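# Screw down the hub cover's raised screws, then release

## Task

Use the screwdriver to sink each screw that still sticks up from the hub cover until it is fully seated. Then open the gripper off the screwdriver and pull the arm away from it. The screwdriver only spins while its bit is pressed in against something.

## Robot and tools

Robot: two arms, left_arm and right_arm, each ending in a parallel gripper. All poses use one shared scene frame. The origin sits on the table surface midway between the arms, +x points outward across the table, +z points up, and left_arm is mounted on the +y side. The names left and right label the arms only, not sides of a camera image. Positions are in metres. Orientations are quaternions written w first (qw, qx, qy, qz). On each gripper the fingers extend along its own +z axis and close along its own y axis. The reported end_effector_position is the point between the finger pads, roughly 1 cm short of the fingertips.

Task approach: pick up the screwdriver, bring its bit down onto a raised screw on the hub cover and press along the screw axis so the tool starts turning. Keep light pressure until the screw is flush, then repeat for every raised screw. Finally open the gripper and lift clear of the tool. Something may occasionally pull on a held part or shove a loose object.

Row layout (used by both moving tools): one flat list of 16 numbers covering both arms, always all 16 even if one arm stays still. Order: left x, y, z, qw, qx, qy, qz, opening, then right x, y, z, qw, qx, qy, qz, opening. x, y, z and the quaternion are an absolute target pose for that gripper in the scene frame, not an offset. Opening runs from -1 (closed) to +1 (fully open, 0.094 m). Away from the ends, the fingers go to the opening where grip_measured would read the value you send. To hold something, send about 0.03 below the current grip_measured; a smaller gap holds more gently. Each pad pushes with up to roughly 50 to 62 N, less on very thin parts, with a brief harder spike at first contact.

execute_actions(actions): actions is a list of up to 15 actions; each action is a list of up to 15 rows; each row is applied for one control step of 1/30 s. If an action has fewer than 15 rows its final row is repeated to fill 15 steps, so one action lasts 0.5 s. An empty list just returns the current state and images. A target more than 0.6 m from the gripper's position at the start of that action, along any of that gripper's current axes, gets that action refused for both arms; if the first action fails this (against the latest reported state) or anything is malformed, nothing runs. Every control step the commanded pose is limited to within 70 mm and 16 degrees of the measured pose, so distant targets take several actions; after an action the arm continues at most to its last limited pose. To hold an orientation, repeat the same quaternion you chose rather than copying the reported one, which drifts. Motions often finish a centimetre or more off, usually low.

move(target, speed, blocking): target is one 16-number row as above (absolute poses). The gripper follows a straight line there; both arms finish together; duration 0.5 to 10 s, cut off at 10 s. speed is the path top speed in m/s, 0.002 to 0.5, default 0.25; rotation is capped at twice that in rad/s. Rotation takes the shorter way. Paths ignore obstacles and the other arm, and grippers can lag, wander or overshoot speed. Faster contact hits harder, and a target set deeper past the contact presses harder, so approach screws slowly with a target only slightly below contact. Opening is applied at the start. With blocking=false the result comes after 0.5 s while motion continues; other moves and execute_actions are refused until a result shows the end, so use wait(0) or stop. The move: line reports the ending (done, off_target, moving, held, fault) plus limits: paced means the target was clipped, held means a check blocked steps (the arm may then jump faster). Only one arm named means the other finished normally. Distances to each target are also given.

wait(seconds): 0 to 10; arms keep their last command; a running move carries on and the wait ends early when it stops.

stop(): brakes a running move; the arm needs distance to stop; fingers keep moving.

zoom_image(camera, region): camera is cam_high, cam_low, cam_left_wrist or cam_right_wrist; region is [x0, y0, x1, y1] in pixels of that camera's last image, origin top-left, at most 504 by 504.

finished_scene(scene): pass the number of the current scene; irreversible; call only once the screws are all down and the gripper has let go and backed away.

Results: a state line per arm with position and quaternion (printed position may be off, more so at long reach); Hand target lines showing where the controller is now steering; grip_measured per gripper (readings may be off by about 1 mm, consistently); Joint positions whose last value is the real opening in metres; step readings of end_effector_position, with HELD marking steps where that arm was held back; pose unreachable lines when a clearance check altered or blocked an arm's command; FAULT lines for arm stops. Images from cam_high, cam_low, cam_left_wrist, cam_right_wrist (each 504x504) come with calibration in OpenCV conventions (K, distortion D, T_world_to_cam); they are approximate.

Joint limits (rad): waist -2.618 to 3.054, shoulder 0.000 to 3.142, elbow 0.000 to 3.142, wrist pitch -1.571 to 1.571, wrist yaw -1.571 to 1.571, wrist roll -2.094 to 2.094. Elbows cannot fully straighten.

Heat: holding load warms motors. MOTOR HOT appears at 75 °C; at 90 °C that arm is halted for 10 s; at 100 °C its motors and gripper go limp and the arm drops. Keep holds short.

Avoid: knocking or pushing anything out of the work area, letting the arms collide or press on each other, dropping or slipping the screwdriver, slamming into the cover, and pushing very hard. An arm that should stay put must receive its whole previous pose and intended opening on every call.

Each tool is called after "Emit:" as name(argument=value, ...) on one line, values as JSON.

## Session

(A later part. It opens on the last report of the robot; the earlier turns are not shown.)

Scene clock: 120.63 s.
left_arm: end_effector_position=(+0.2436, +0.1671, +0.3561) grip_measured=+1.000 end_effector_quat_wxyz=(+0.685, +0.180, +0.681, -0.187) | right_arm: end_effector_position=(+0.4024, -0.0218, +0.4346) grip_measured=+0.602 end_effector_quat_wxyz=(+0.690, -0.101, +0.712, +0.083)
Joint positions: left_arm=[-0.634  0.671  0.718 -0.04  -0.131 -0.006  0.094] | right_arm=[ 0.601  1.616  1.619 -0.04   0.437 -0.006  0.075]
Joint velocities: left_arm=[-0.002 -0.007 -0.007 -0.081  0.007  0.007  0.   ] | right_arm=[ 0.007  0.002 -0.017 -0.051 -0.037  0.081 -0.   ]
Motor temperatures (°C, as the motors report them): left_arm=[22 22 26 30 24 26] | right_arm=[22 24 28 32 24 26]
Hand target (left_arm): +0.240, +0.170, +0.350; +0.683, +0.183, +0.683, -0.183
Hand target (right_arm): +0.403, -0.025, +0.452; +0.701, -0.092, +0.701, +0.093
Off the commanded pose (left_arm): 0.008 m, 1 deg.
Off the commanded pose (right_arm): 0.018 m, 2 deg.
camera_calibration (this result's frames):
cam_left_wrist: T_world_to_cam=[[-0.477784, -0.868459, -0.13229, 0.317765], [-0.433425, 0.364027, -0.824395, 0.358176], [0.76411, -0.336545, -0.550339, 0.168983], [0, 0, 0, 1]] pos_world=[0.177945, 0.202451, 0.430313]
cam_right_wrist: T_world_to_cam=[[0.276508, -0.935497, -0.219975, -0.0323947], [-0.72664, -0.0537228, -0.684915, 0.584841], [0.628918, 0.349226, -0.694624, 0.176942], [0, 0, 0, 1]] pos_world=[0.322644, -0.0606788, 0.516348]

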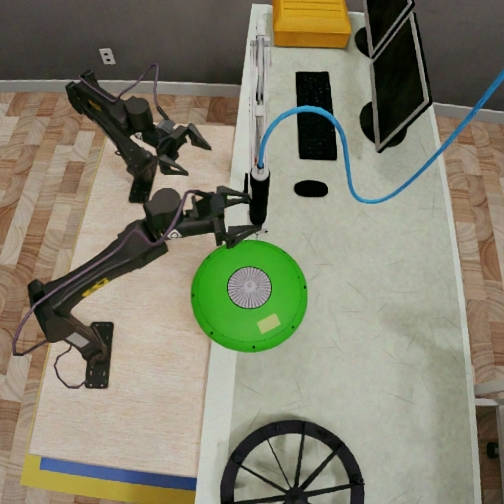

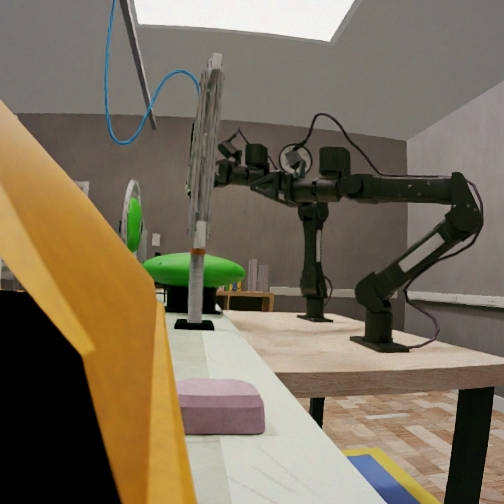

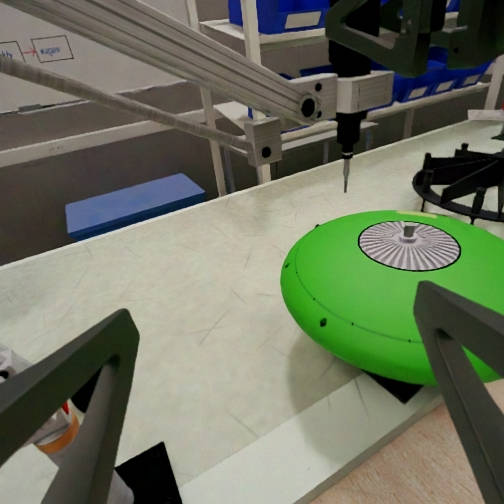

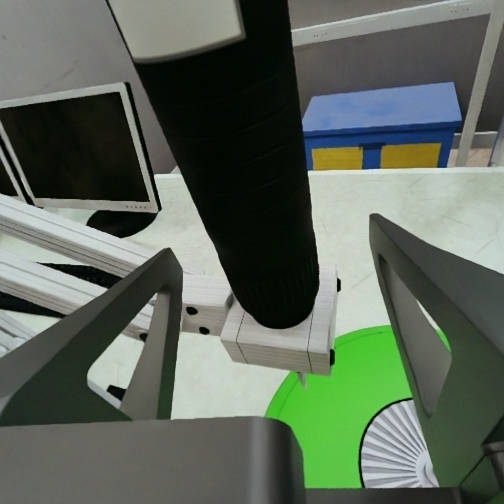

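Emit:
move(target=[0.24,0.17,0.35,0.683,0.183,0.683,-0.183,1, 0.423,-0.014,0.452,0.701,-0.092,0.701,0.092,0.6], speed=0.05)

Emit:
move(target=[0.24,0.17,0.35,0.683,0.183,0.683,-0.183,1, 0.423,-0.014,0.452,0.701,-0.092,0.701,0.092,-0.2], speed=0.05)

Emit:
zoom_image(camera="cam_high", region=[200, 160, 300, 260])

Scene clock: 126.90 s.
left_arm: end_effector_position=(+0.2436, +0.1671, +0.3562) grip_measured=+1.000 end_effector_quat_wxyz=(+0.685, +0.180, +0.681, -0.187) | right_arm: end_effector_position=(+0.4216, -0.0117, +0.4389) grip_measured=+0.602 end_effector_quat_wxyz=(+0.694, -0.098, +0.708, +0.085)
Joint positions: left_arm=[-0.634  0.671  0.718 -0.04  -0.131 -0.006  0.094] | right_arm=[ 0.589  1.699  1.716 -0.04   0.425 -0.006  0.075]
Joint velocities: left_arm=[ 0.017  0.012 -0.002 -0.022 -0.051  0.007  0.   ] | right_arm=[-0.017  0.007  0.002  0.022 -0.007 -0.066 -0.001]
Motor temperatures (°C, as the motors report them): left_arm=[22 22 26 30 24 26] | right_arm=[22 25 28 32 24 26]
Hand target (left_arm): +0.240, +0.170, +0.350; +0.683, +0.183, +0.683, -0.183
Hand target (right_arm): +0.423, -0.014, +0.452; +0.701, -0.092, +0.701, +0.092
Off the commanded pose (left_arm): 0.008 m, 1 deg.
Off the commanded pose (right_arm): 0.013 m, 2 deg.
move: off_target (right_arm)
camera_calibration (this result's frames):
cam_left_wrist: T_world_to_cam=[[-0.477744, -0.86849, -0.132232, 0.317753], [-0.433176, 0.363835, -0.82461, 0.358302], [0.764277, -0.336673, -0.550029, 0.168906], [0, 0, 0, 1]] pos_world=[0.177922, 0.202469, 0.43038]
cam_right_wrist: T_world_to_cam=[[0.277965, -0.933809, -0.225246, -0.0256362], [-0.719951, -0.0472877, -0.692412, 0.602788], [0.63593, 0.354632, -0.685441, 0.157383], [0, 0, 0, 1]] pos_world=[0.341019, -0.0512479, 0.51948]

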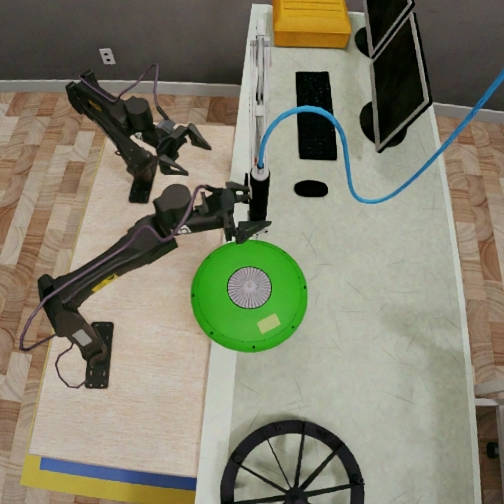

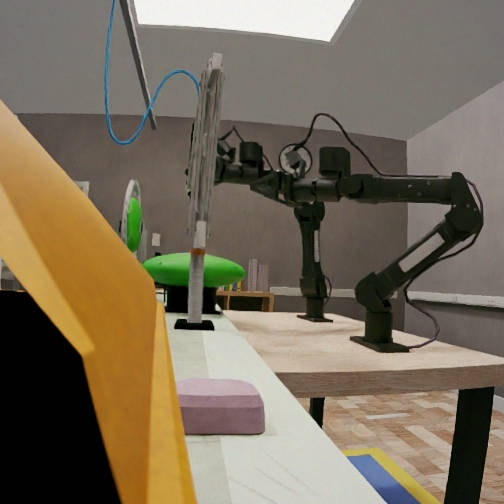

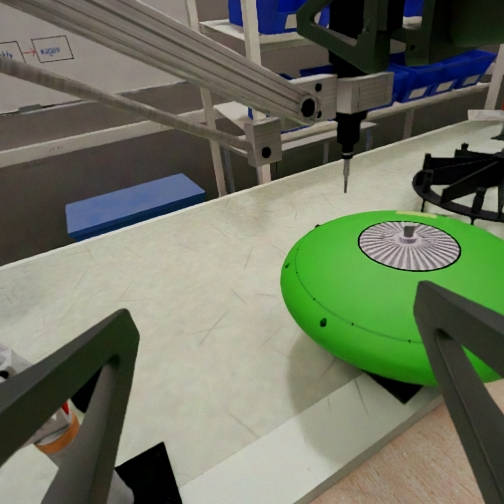

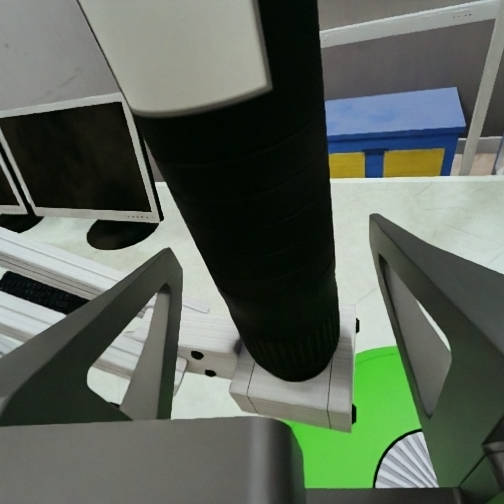

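Scene clock: 127.60 s.
left_arm: end_effector_position=(+0.2436, +0.1671, +0.3563) grip_measured=+1.000 end_effector_quat_wxyz=(+0.685, +0.180, +0.681, -0.187) | right_arm: end_effector_position=(+0.4224, -0.0134, +0.4389) grip_measured=-0.194 end_effector_quat_wxyz=(+0.694, -0.094, +0.709, +0.085)
Joint positions: left_arm=[-0.634  0.671  0.718 -0.039 -0.131 -0.006  0.094] | right_arm=[ 0.586  1.699  1.716 -0.04   0.429 -0.001  0.038]
Joint velocities: left_arm=[ 0.007 -0.007  0.002 -0.007 -0.022 -0.022  0.   ] | right_arm=[-0.017  0.002  0.002  0.007 -0.022 -0.051  0.   ]
Motor temperatures (°C, as the motors report them): left_arm=[22 22 26 31 24 26] | right_arm=[22 25 28 32 24 26]
Hand target (left_arm): +0.240, +0.170, +0.350; +0.683, +0.183, +0.683, -0.183
Hand target (right_arm): +0.423, -0.014, +0.452; +0.701, -0.092, +0.701, +0.092
Off the commanded pose (left_arm): 0.008 m, 1 deg.
Off the commanded pose (right_arm): 0.013 m, 1 deg.
move: off_target (right_arm)
camera_calibration (this result's frames):
cam_left_wrist: T_world_to_cam=[[-0.477704, -0.868521, -0.132174, 0.31774], [-0.432927, 0.363643, -0.824826, 0.358427], [0.764443, -0.336801, -0.54972, 0.168829], [0, 0, 0, 1]] pos_world=[0.177899, 0.202486, 0.430446]
cam_right_wrist: T_world_to_cam=[[0.271889, -0.934442, -0.229989, -0.0228112], [-0.721052, -0.039543, -0.691752, 0.603575], [0.637307, 0.353914, -0.684532, 0.156486], [0, 0, 0, 1]] pos_world=[0.341681, -0.0528311, 0.519397]

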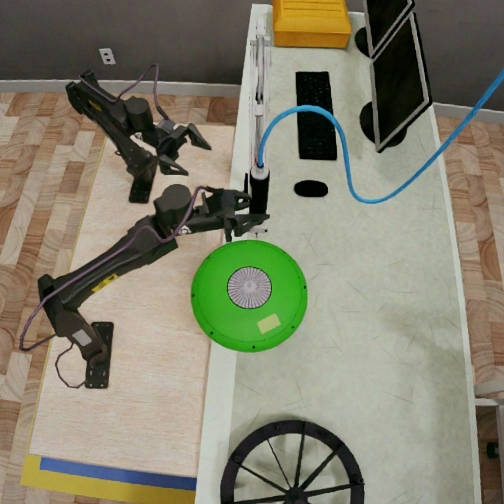

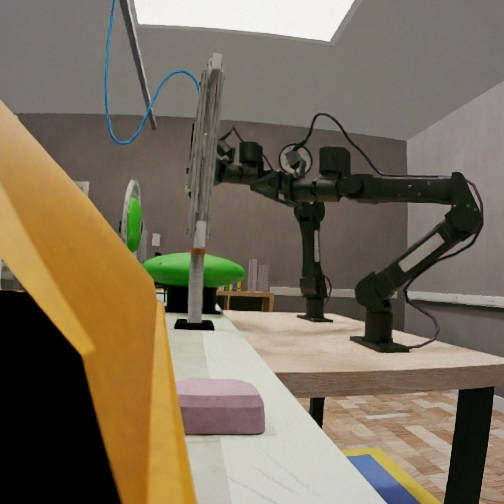

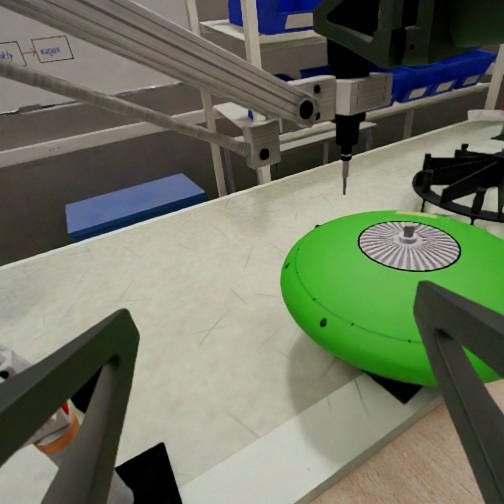

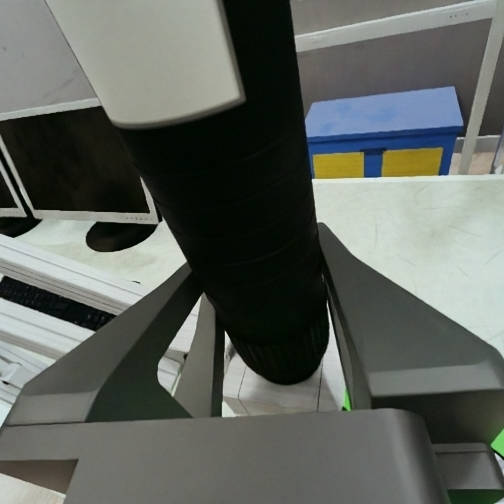

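Region (200, 160, 300, 260) of cam_high's 504x504 image, scaled by 5.040, with more detail than that image has.

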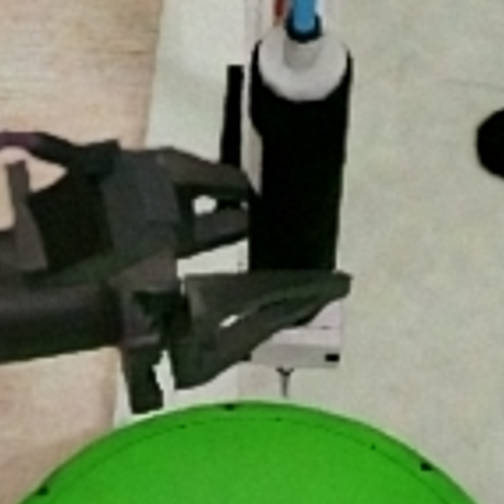

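Emit:
move(target=[0.24,0.17,0.35,0.683,0.183,0.683,-0.183,1, 0.423,-0.014,0.452,0.701,-0.092,0.701,0.092,-0.24])

Emit:
move(target=[0.24,0.17,0.35,0.683,0.183,0.683,-0.183,1, 0.502,0.011,0.365,0.6845,-0.177,0.6845,0.177,-0.24], speed=0.08)

Emit:
zoom_image(camera="cam_high", region=[250, 200, 320, 270])

Emit:
zoom_image(camera="cam_left_wrist", region=[270, 150, 370, 250])

Emit:
zoom_image(camera="cam_low", region=[130, 210, 200, 280])

Scene clock: 139.47 s.
left_arm: end_effector_position=(+0.2436, +0.1671, +0.3565) grip_measured=+1.000 end_effector_quat_wxyz=(+0.685, +0.180, +0.681, -0.187) | right_arm: end_effector_position=(+0.4224, -0.0134, +0.4389) grip_measured=-0.216 end_effector_quat_wxyz=(+0.694, -0.094, +0.709, +0.085)
Joint positions: left_arm=[-0.634  0.671  0.718 -0.038 -0.131 -0.006  0.094] | right_arm=[ 0.586  1.699  1.716 -0.04   0.429  0.001  0.037]
Joint velocities: left_arm=[-0.017  0.007 -0.002  0.095 -0.007 -0.095  0.   ] | right_arm=[ 0.002 -0.002  0.012 -0.007 -0.022  0.037  0.001]
Motor temperatures (°C, as the motors report them): left_arm=[22 22 26 31 24 26] | right_arm=[22 25 29 33 24 26]
Hand target (left_arm): +0.240, +0.170, +0.350; +0.683, +0.183, +0.683, -0.183
Hand target (right_arm): +0.423, -0.014, +0.452; +0.701, -0.092, +0.701, +0.092
Off the commanded pose (left_arm): 0.008 m, 1 deg.
Off the commanded pose (right_arm): 0.013 m, 1 deg.
move: off_target (right_arm)
camera_calibration (this result's frames):
cam_left_wrist: T_world_to_cam=[[-0.477625, -0.868582, -0.132059, 0.317715], [-0.432428, 0.363259, -0.825257, 0.358678], [0.764775, -0.337057, -0.549101, 0.168675], [0, 0, 0, 1]] pos_world=[0.177853, 0.202522, 0.430578]
cam_right_wrist: T_world_to_cam=[[0.27174, -0.934027, -0.231844, -0.0219285], [-0.721385, -0.0382364, -0.691478, 0.603613], [0.636994, 0.355151, -0.684183, 0.156481], [0, 0, 0, 1]] pos_world=[0.341718, -0.0529764, 0.519363]

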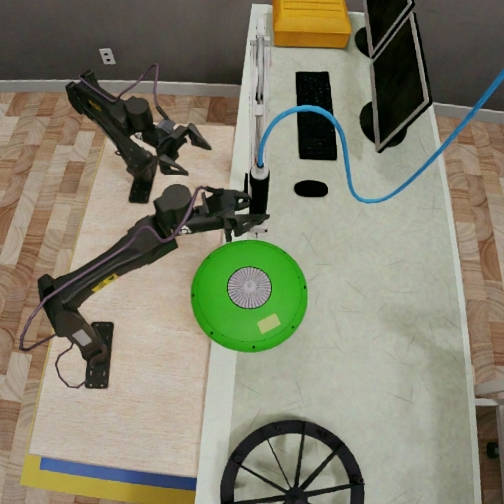

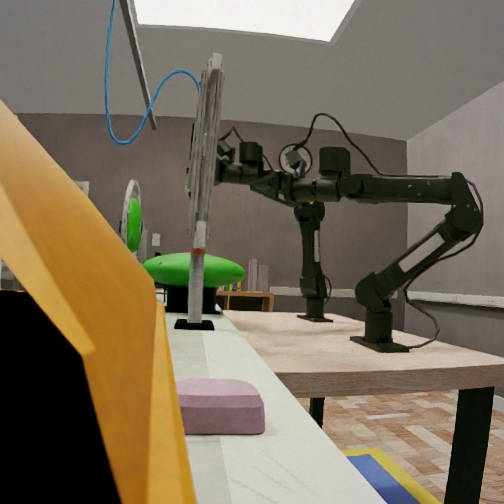

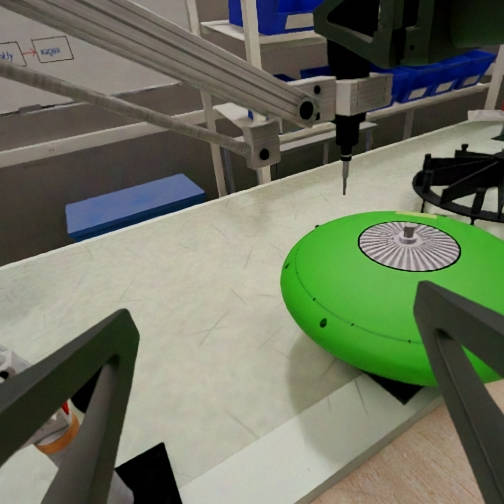

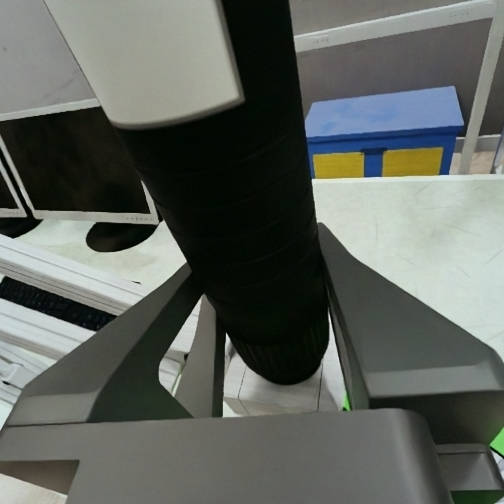

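Scene clock: 141.47 s.
left_arm: end_effector_position=(+0.2436, +0.1671, +0.3567) grip_measured=+1.000 end_effector_quat_wxyz=(+0.685, +0.180, +0.680, -0.187) | right_arm: end_effector_position=(+0.4985, +0.0152, +0.3569) grip_measured=-0.216 end_effector_quat_wxyz=(+0.677, -0.185, +0.690, +0.176)
Joint positions: left_arm=[-0.634  0.671  0.718 -0.038 -0.131 -0.006  0.094] | right_arm=[ 0.425  1.937  1.685  0.231  0.006 -0.007  0.037]
Joint velocities: left_arm=[ 0.012  0.012 -0.007 -0.007 -0.022 -0.022  0.   ] | right_arm=[-0.007 -0.007  0.002 -0.081 -0.051  0.066 -0.001]
Motor temperatures (°C, as the motors report them): left_arm=[22 22 26 31 24 26] | right_arm=[22 25 29 33 24 26]
Hand target (left_arm): +0.240, +0.170, +0.350; +0.683, +0.183, +0.683, -0.183
Hand target (right_arm): +0.502, +0.010, +0.364; +0.684, -0.176, +0.685, +0.178
Off the commanded pose (left_arm): 0.008 m, 1 deg.
Off the commanded pose (right_arm): 0.010 m, 1 deg.
move: done
camera_calibration (this result's frames):
cam_left_wrist: T_world_to_cam=[[-0.477545, -0.868644, -0.131943, 0.31769], [-0.431929, 0.362875, -0.825687, 0.358929], [0.765107, -0.337312, -0.548481, 0.16852], [0, 0, 0, 1]] pos_world=[0.177807, 0.202557, 0.43071]
cam_right_wrist: T_world_to_cam=[[0.504156, -0.831412, -0.233624, -0.151621], [-0.687023, -0.222199, -0.691829, 0.588693], [0.523284, 0.509295, -0.683222, 0.0957593], [0, 0, 0, 1]] pos_world=[0.430777, -0.0440227, 0.437277]

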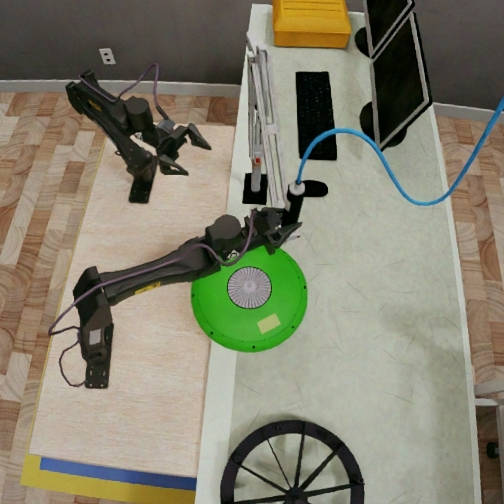

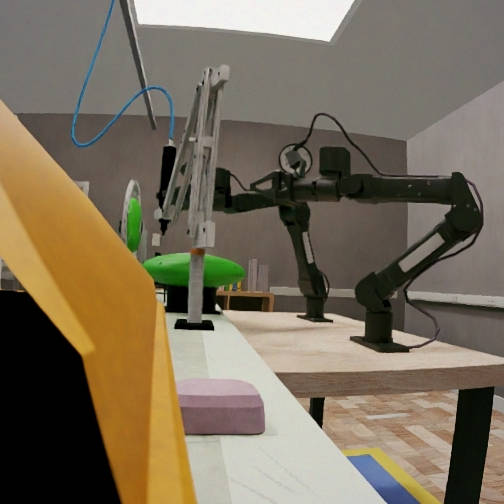

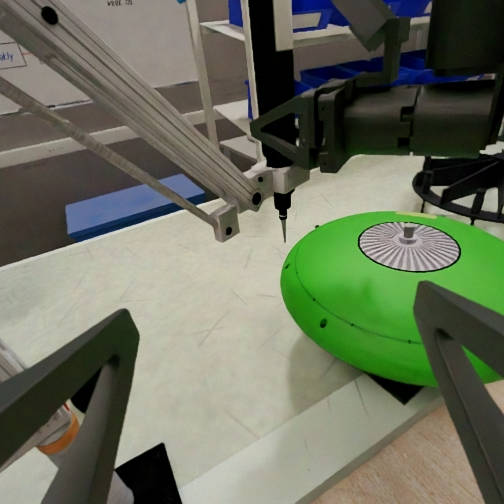

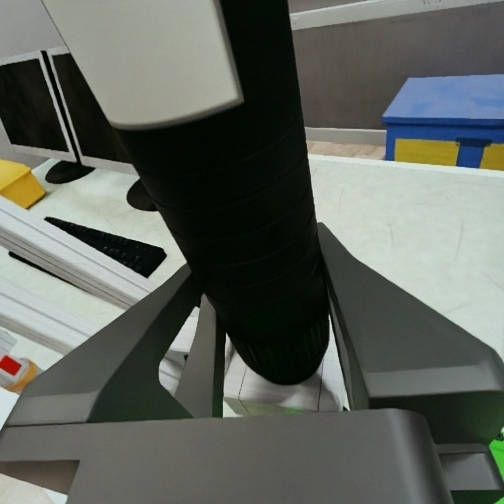

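Region (250, 200, 320, 270) of cam_high's 504x504 image, scaled by 7.200, with more detail than that image has.

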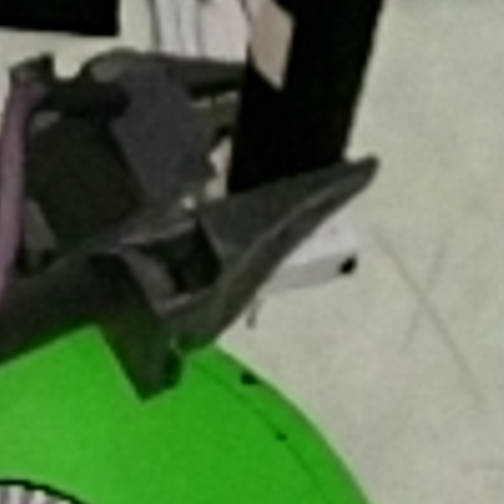

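Region (270, 150, 370, 250) of cam_left_wrist's 504x504 image, scaled by 5.040, with more detail than that image has.

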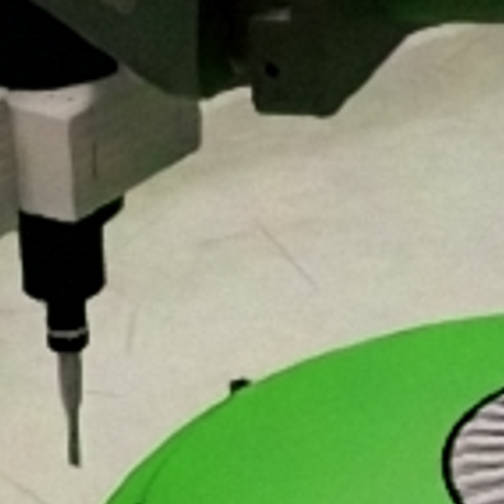

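Region (130, 210, 200, 280) of cam_low's 504x504 image, scaled by 7.200, with more detail than that image has.

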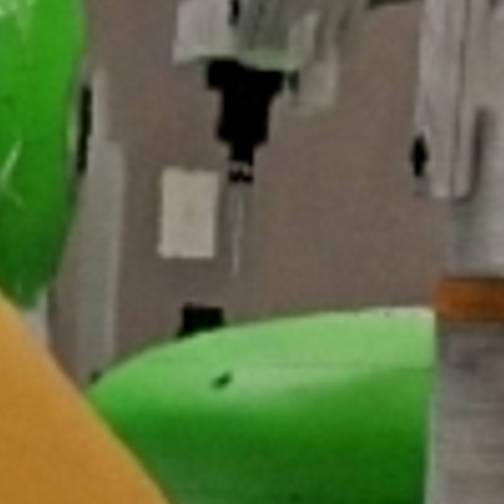

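Emit:
zoom_image(camera="cam_left_wrist", region=[265, 215, 345, 335])

Region (265, 215, 345, 335) of cam_left_wrist's 504x504 image, scaled by 4.200, with more detail than that image has.

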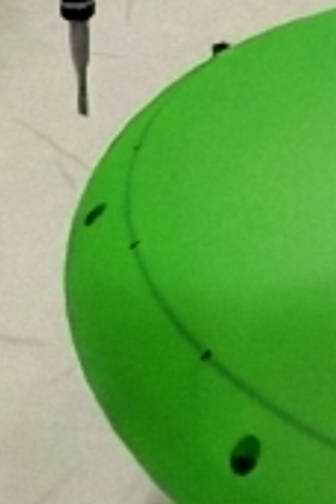

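Emit:
move(target=[0.24,0.17,0.35,0.683,0.183,0.683,-0.183,1, 0.566,-0.087,0.355,0.678,-0.2008,0.678,0.2008,-0.25], speed=0.08)

Emit:
zoom_image(camera="cam_high", region=[270, 240, 340, 310])

Emit:
zoom_image(camera="cam_left_wrist", region=[280, 160, 360, 240])

Emit:
zoom_image(camera="cam_low", region=[120, 220, 180, 280])

Scene clock: 167.27 s.
left_arm: end_effector_position=(+0.2436, +0.1671, +0.3568) grip_measured=+1.000 end_effector_quat_wxyz=(+0.686, +0.180, +0.680, -0.187) | right_arm: end_effector_position=(+0.5625, -0.0845, +0.3427) grip_measured=-0.216 end_effector_quat_wxyz=(+0.672, -0.209, +0.681, +0.201)
Joint positions: left_arm=[-0.634  0.671  0.718 -0.037 -0.131 -0.006  0.094] | right_arm=[ 0.137  2.04   1.771  0.252 -0.353 -0.013  0.037]
Joint velocities: left_arm=[ 0.012  0.002 -0.007 -0.022 -0.037  0.022  0.   ] | right_arm=[-0.002  0.007  0.007 -0.051  0.022  0.007 -0.001]
Motor temperatures (°C, as the motors report them): left_arm=[22 22 26 33 24 26] | right_arm=[22 27 28 35 24 26]
Hand target (left_arm): +0.240, +0.170, +0.350; +0.683, +0.183, +0.683, -0.183
Hand target (right_arm): +0.565, -0.087, +0.355; +0.678, -0.199, +0.678, +0.202
Off the commanded pose (left_arm): 0.008 m, 1 deg.
Off the commanded pose (right_arm): 0.013 m, 1 deg.
move: off_target (right_arm)
camera_calibration (this result's frames):
cam_left_wrist: T_world_to_cam=[[-0.477465, -0.868705, -0.131828, 0.317665], [-0.43143, 0.362491, -0.826117, 0.35918], [0.765438, -0.337568, -0.547862, 0.168366], [0, 0, 0, 1]] pos_world=[0.177761, 0.202593, 0.430842]
cam_right_wrist: T_world_to_cam=[[0.563159, -0.792623, -0.233667, -0.300018], [-0.666483, -0.268505, -0.695489, 0.586485], [0.48852, 0.547406, -0.679481, 0.124882], [0, 0, 0, 1]] pos_world=[0.498833, -0.148688, 0.422644]

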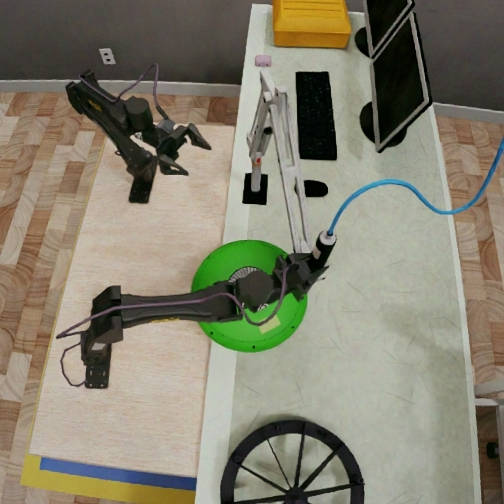

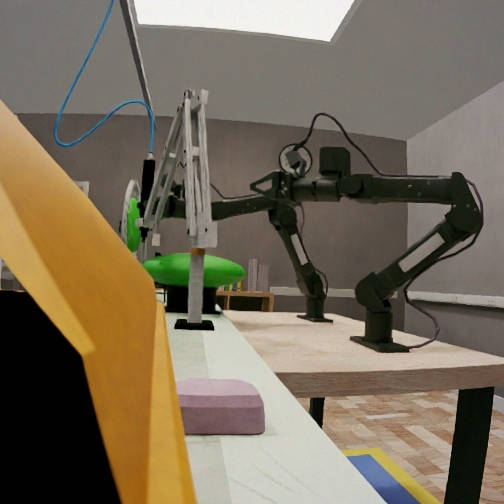

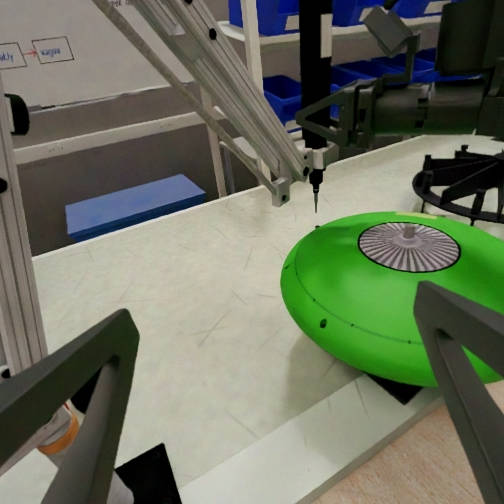

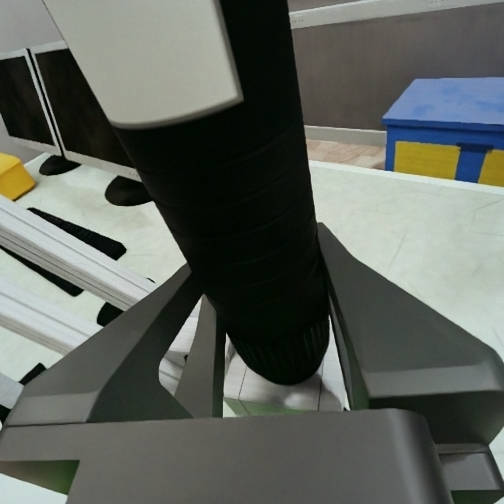

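Region (270, 240, 340, 310) of cam_high's 504x504 image, scaled by 7.200, with more detail than that image has.

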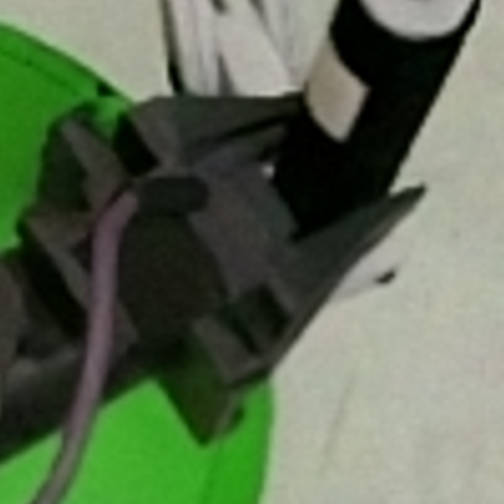

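Region (280, 160, 360, 240) of cam_left_wrist's 504x504 image, scaled by 6.300, with more detail than that image has.

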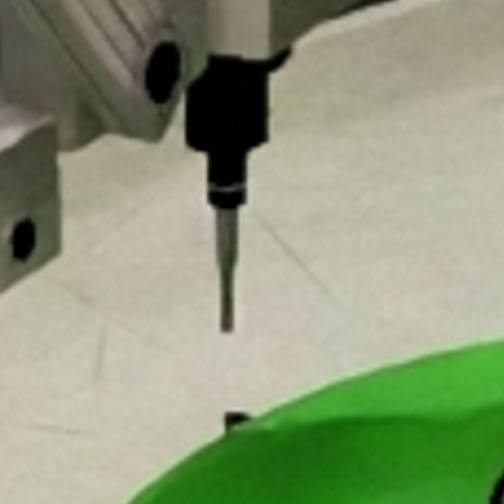

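Region (120, 220, 180, 280) of cam_low's 504x504 image, scaled by 8.400, with more detail than that image has.

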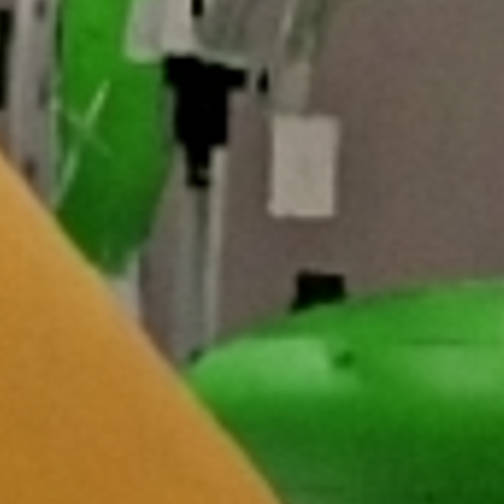

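Emit:
move(target=[0.24,0.17,0.35,0.683,0.183,0.683,-0.183,1, 0.564,-0.0886,0.339,0.678,-0.2008,0.678,0.2008,-0.25], speed=0.03)

Emit:
zoom_image(camera="cam_left_wrist", region=[290, 180, 350, 240])

Emit:
zoom_image(camera="cam_low", region=[125, 230, 165, 270])

Scene clock: 173.97 s.
left_arm: end_effector_position=(+0.2436, +0.1671, +0.3568) grip_measured=+1.000 end_effector_quat_wxyz=(+0.686, +0.180, +0.680, -0.187) | right_arm: end_effector_position=(+0.5623, -0.0845, +0.3397) grip_measured=-0.216 end_effector_quat_wxyz=(+0.674, -0.209, +0.680, +0.201)
Joint positions: left_arm=[-0.634  0.671  0.718 -0.037 -0.131 -0.006  0.094] | right_arm=[ 0.137  2.04   1.754  0.273 -0.353 -0.013  0.037]
Joint velocities: left_arm=[-0.007 -0.017 -0.017 -0.051  0.007 -0.007  0.   ] | right_arm=[ 0.002 -0.007  0.007  0.081  0.051  0.007  0.001]
Motor temperatures (°C, as the motors report them): left_arm=[22 22 26 33 24 26] | right_arm=[22 28 29 35 24 26]
Hand target (left_arm): +0.240, +0.170, +0.350; +0.683, +0.183, +0.683, -0.183
Hand target (right_arm): +0.564, -0.089, +0.339; +0.678, -0.201, +0.678, +0.201
Off the commanded pose (left_arm): 0.008 m, 1 deg.
Off the commanded pose (right_arm): 0.004 m, 1 deg.
move: done
camera_calibration (this result's frames):
cam_left_wrist: T_world_to_cam=[[-0.477465, -0.868705, -0.131828, 0.317665], [-0.43143, 0.362491, -0.826117, 0.35918], [0.765438, -0.337568, -0.547862, 0.168366], [0, 0, 0, 1]] pos_world=[0.177761, 0.202593, 0.430842]
cam_right_wrist: T_world_to_cam=[[0.56455, -0.792231, -0.231631, -0.302054], [-0.663129, -0.26824, -0.69879, 0.583515], [0.491471, 0.548103, -0.676786, 0.120366], [0, 0, 0, 1]] pos_world=[0.498314, -0.148748, 0.419252]

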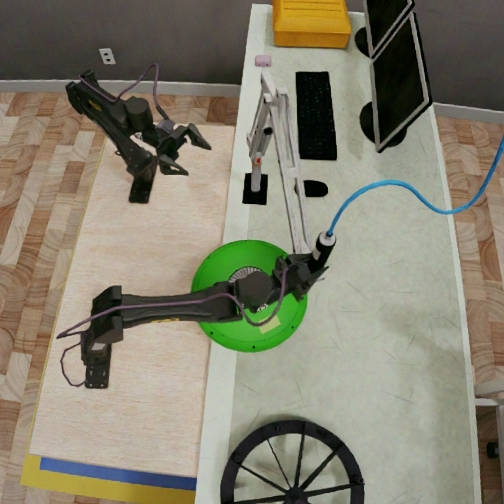

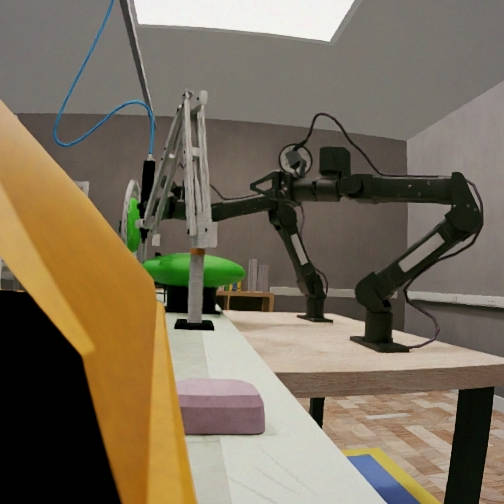

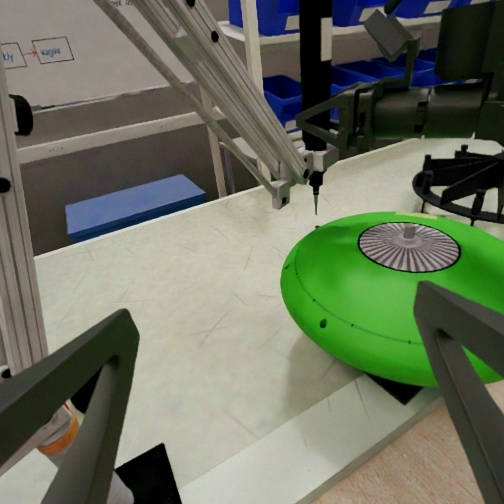

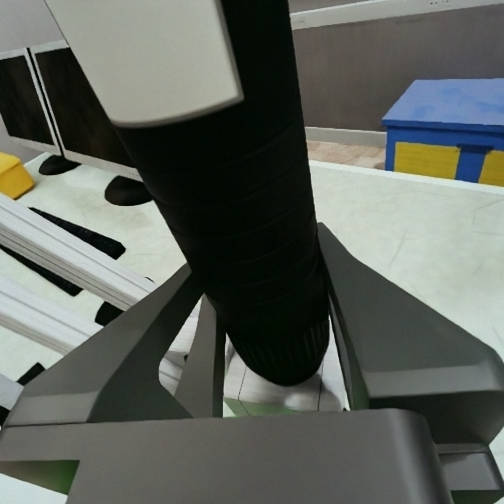

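Region (290, 180, 350, 240) of cam_left_wrist's 504x504 image, scaled by 8.400, with more detail than that image has.

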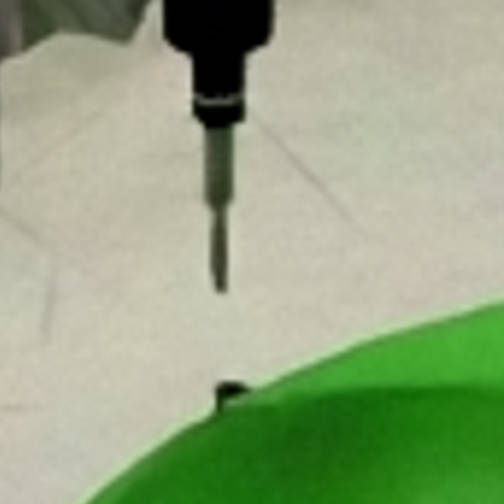

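Region (125, 230, 165, 270) of cam_low's 504x504 image, scaled by 12.600, with more detail than that image has.

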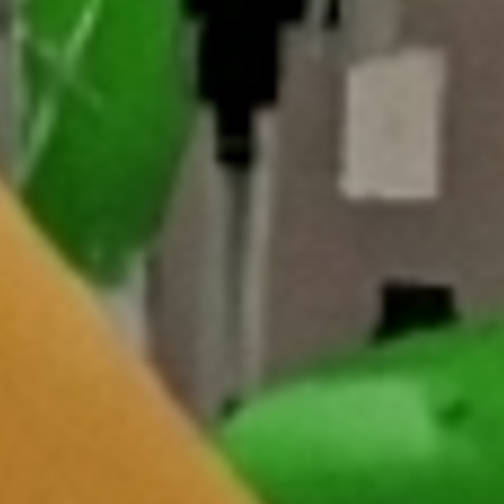

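Emit:
move(target=[0.24,0.17,0.35,0.683,0.183,0.683,-0.183,1, 0.563,-0.091,0.326,0.678,-0.2008,0.678,0.2008,-0.25], speed=0.02)

Emit:
zoom_image(camera="cam_left_wrist", region=[290, 180, 350, 240])

Emit:
zoom_image(camera="cam_low", region=[125, 230, 165, 270])

Scene clock: 180.33 s.
left_arm: end_effector_position=(+0.2436, +0.1671, +0.3569) grip_measured=+1.000 end_effector_quat_wxyz=(+0.686, +0.180, +0.680, -0.187) | right_arm: end_effector_position=(+0.5614, -0.0847, +0.3261) grip_measured=-0.216 end_effector_quat_wxyz=(+0.674, -0.209, +0.680, +0.200)
Joint positions: left_arm=[-0.634  0.671  0.718 -0.036 -0.131 -0.006  0.094] | right_arm=[ 0.137  2.04   1.7    0.328 -0.353 -0.013  0.037]
Joint velocities: left_arm=[-0.002 -0.017  0.007 -0.007  0.022  0.037  0.   ] | right_arm=[-0.022  0.002 -0.007 -0.081  0.066 -0.037 -0.001]
Motor temperatures (°C, as the motors report them): left_arm=[22 22 26 33 24 26] | right_arm=[22 28 28 35 24 26]
Hand target (left_arm): +0.240, +0.170, +0.350; +0.683, +0.183, +0.683, -0.183
Hand target (right_arm): +0.563, -0.091, +0.326; +0.678, -0.201, +0.678, +0.201
Off the commanded pose (left_arm): 0.008 m, 1 deg.
Off the commanded pose (right_arm): 0.006 m, 1 deg.
move: done
camera_calibration (this result's frames):
cam_left_wrist: T_world_to_cam=[[-0.477425, -0.868736, -0.13177, 0.317652], [-0.43118, 0.362298, -0.826332, 0.359305], [0.765604, -0.337695, -0.547552, 0.168289], [0, 0, 0, 1]] pos_world=[0.177738, 0.20261, 0.430909]
cam_right_wrist: T_world_to_cam=[[0.564602, -0.792302, -0.23126, -0.305005], [-0.66298, -0.268464, -0.698845, 0.573208], [0.491611, 0.54789, -0.676856, 0.11167], [0, 0, 0, 1]] pos_world=[0.497334, -0.148952, 0.405633]

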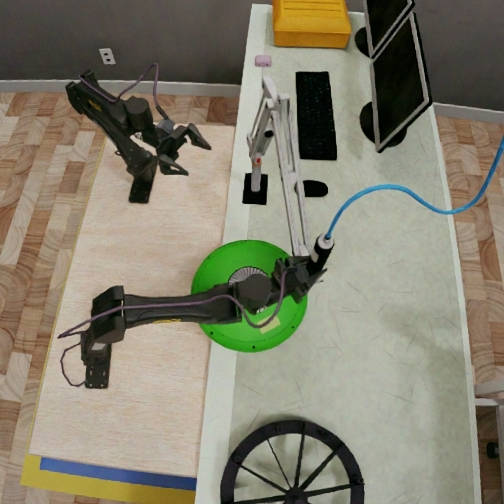

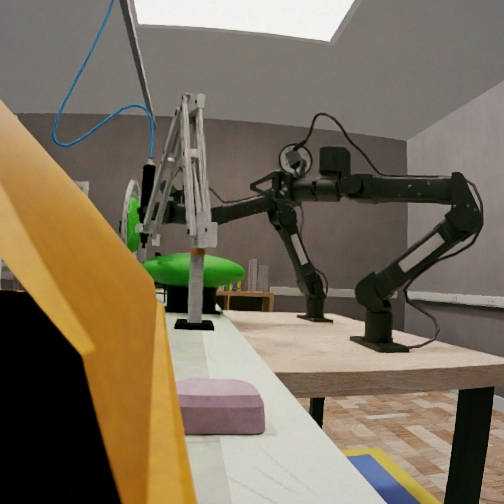

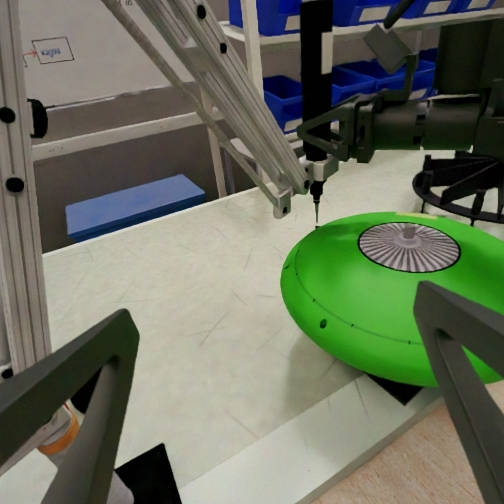

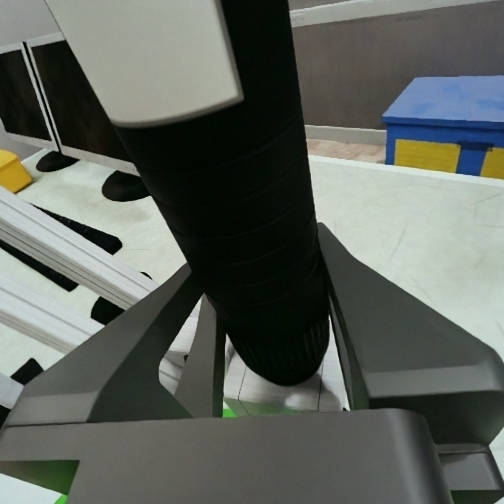

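Region (290, 180, 350, 240) of cam_left_wrist's 504x504 image, scaled by 8.400, with more detail than that image has.

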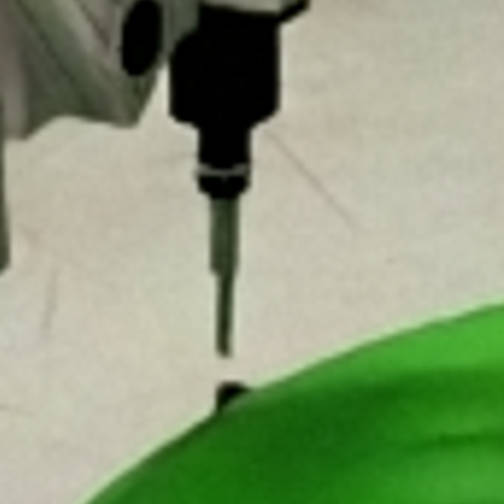

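Region (125, 230, 165, 270) of cam_low's 504x504 image, scaled by 12.600, with more detail than that image has.

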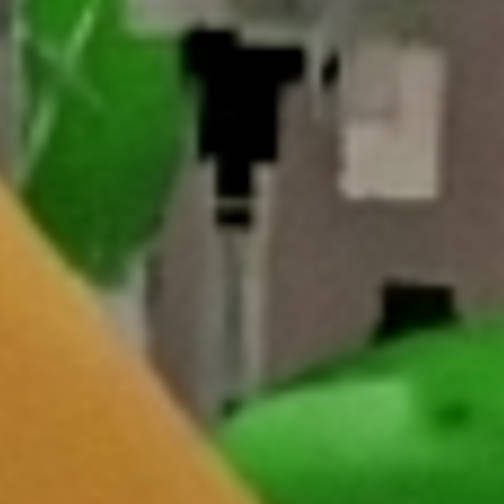

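Emit:
move(target=[0.24,0.17,0.35,0.683,0.183,0.683,-0.183,1, 0.559,-0.088,0.326,0.678,-0.2008,0.678,0.2008,-0.25], speed=0.01)

Emit:
zoom_image(camera="cam_left_wrist", region=[290, 180, 350, 240])

Emit:
zoom_image(camera="cam_low", region=[125, 230, 165, 270])

Scene clock: 186.40 s.
left_arm: end_effector_position=(+0.2436, +0.1671, +0.3570) grip_measured=+1.000 end_effector_quat_wxyz=(+0.686, +0.180, +0.680, -0.187) | right_arm: end_effector_position=(+0.5611, -0.0851, +0.3211) grip_measured=-0.216 end_effector_quat_wxyz=(+0.673, -0.208, +0.681, +0.200)
Joint positions: left_arm=[-0.634  0.671  0.718 -0.036 -0.131 -0.006  0.094] | right_arm=[ 0.137  2.04   1.684  0.341 -0.351 -0.013  0.037]
Joint velocities: left_arm=[ 0.007  0.027 -0.012 -0.022  0.095 -0.066  0.   ] | right_arm=[-0.007 -0.007 -0.012 -0.022 -0.022 -0.037 -0.001]
Motor temperatures (°C, as the motors report them): left_arm=[22 22 26 33 24 26] | right_arm=[22 29 28 36 24 26]
Hand target (left_arm): +0.240, +0.170, +0.350; +0.683, +0.183, +0.683, -0.183
Hand target (right_arm): +0.559, -0.088, +0.326; +0.678, -0.201, +0.678, +0.201
Off the commanded pose (left_arm): 0.008 m, 1 deg.
Off the commanded pose (right_arm): 0.006 m, 1 deg.
move: done
camera_calibration (this result's frames):
cam_left_wrist: T_world_to_cam=[[-0.477385, -0.868766, -0.131712, 0.317639], [-0.43093, 0.362106, -0.826546, 0.35943], [0.765769, -0.337822, -0.547242, 0.168211], [0, 0, 0, 1]] pos_world=[0.177715, 0.202628, 0.430975]
cam_right_wrist: T_world_to_cam=[[0.56235, -0.793476, -0.232719, -0.304673], [-0.665707, -0.267484, -0.696625, 0.570378], [0.490507, 0.54667, -0.678642, 0.109763], [0, 0, 0, 1]] pos_world=[0.497198, -0.149189, 0.400926]

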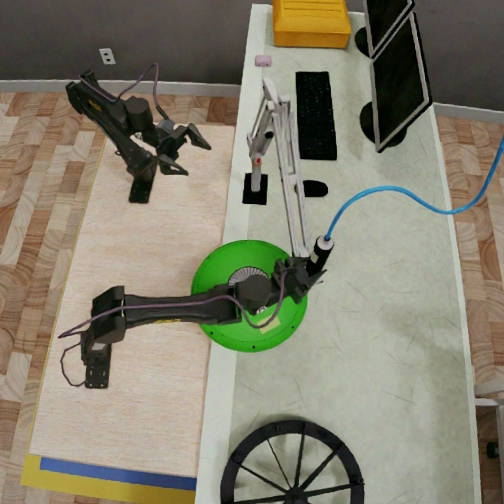

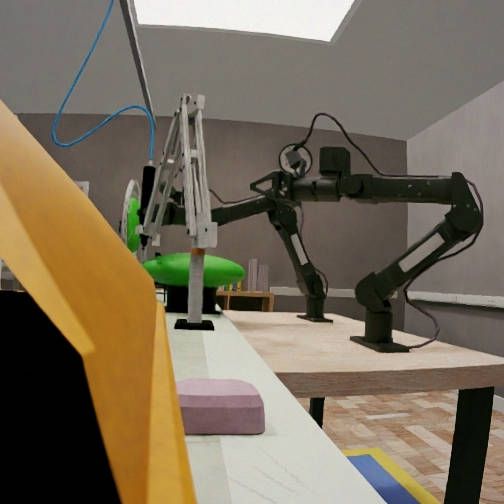

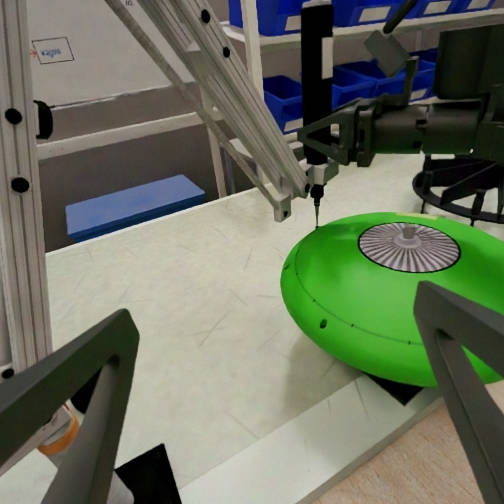

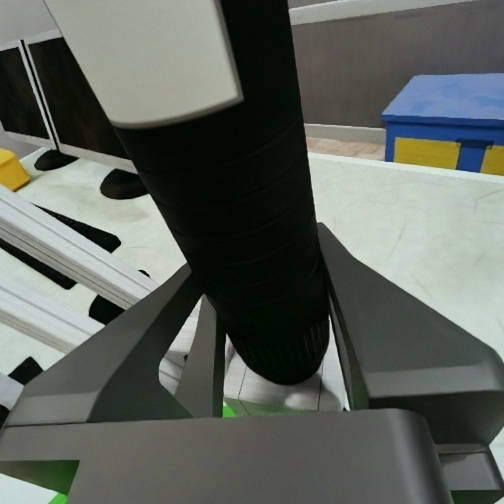

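Region (290, 180, 350, 240) of cam_left_wrist's 504x504 image, scaled by 8.400, with more detail than that image has.

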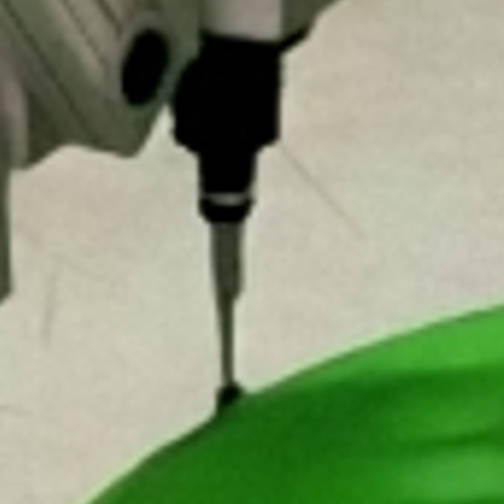

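Region (125, 230, 165, 270) of cam_low's 504x504 image, scaled by 12.600, with more detail than that image has.

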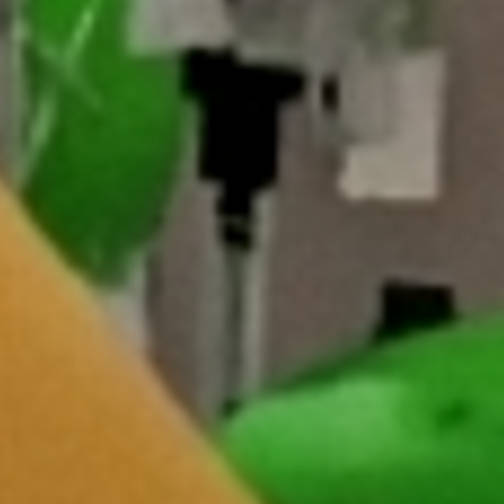

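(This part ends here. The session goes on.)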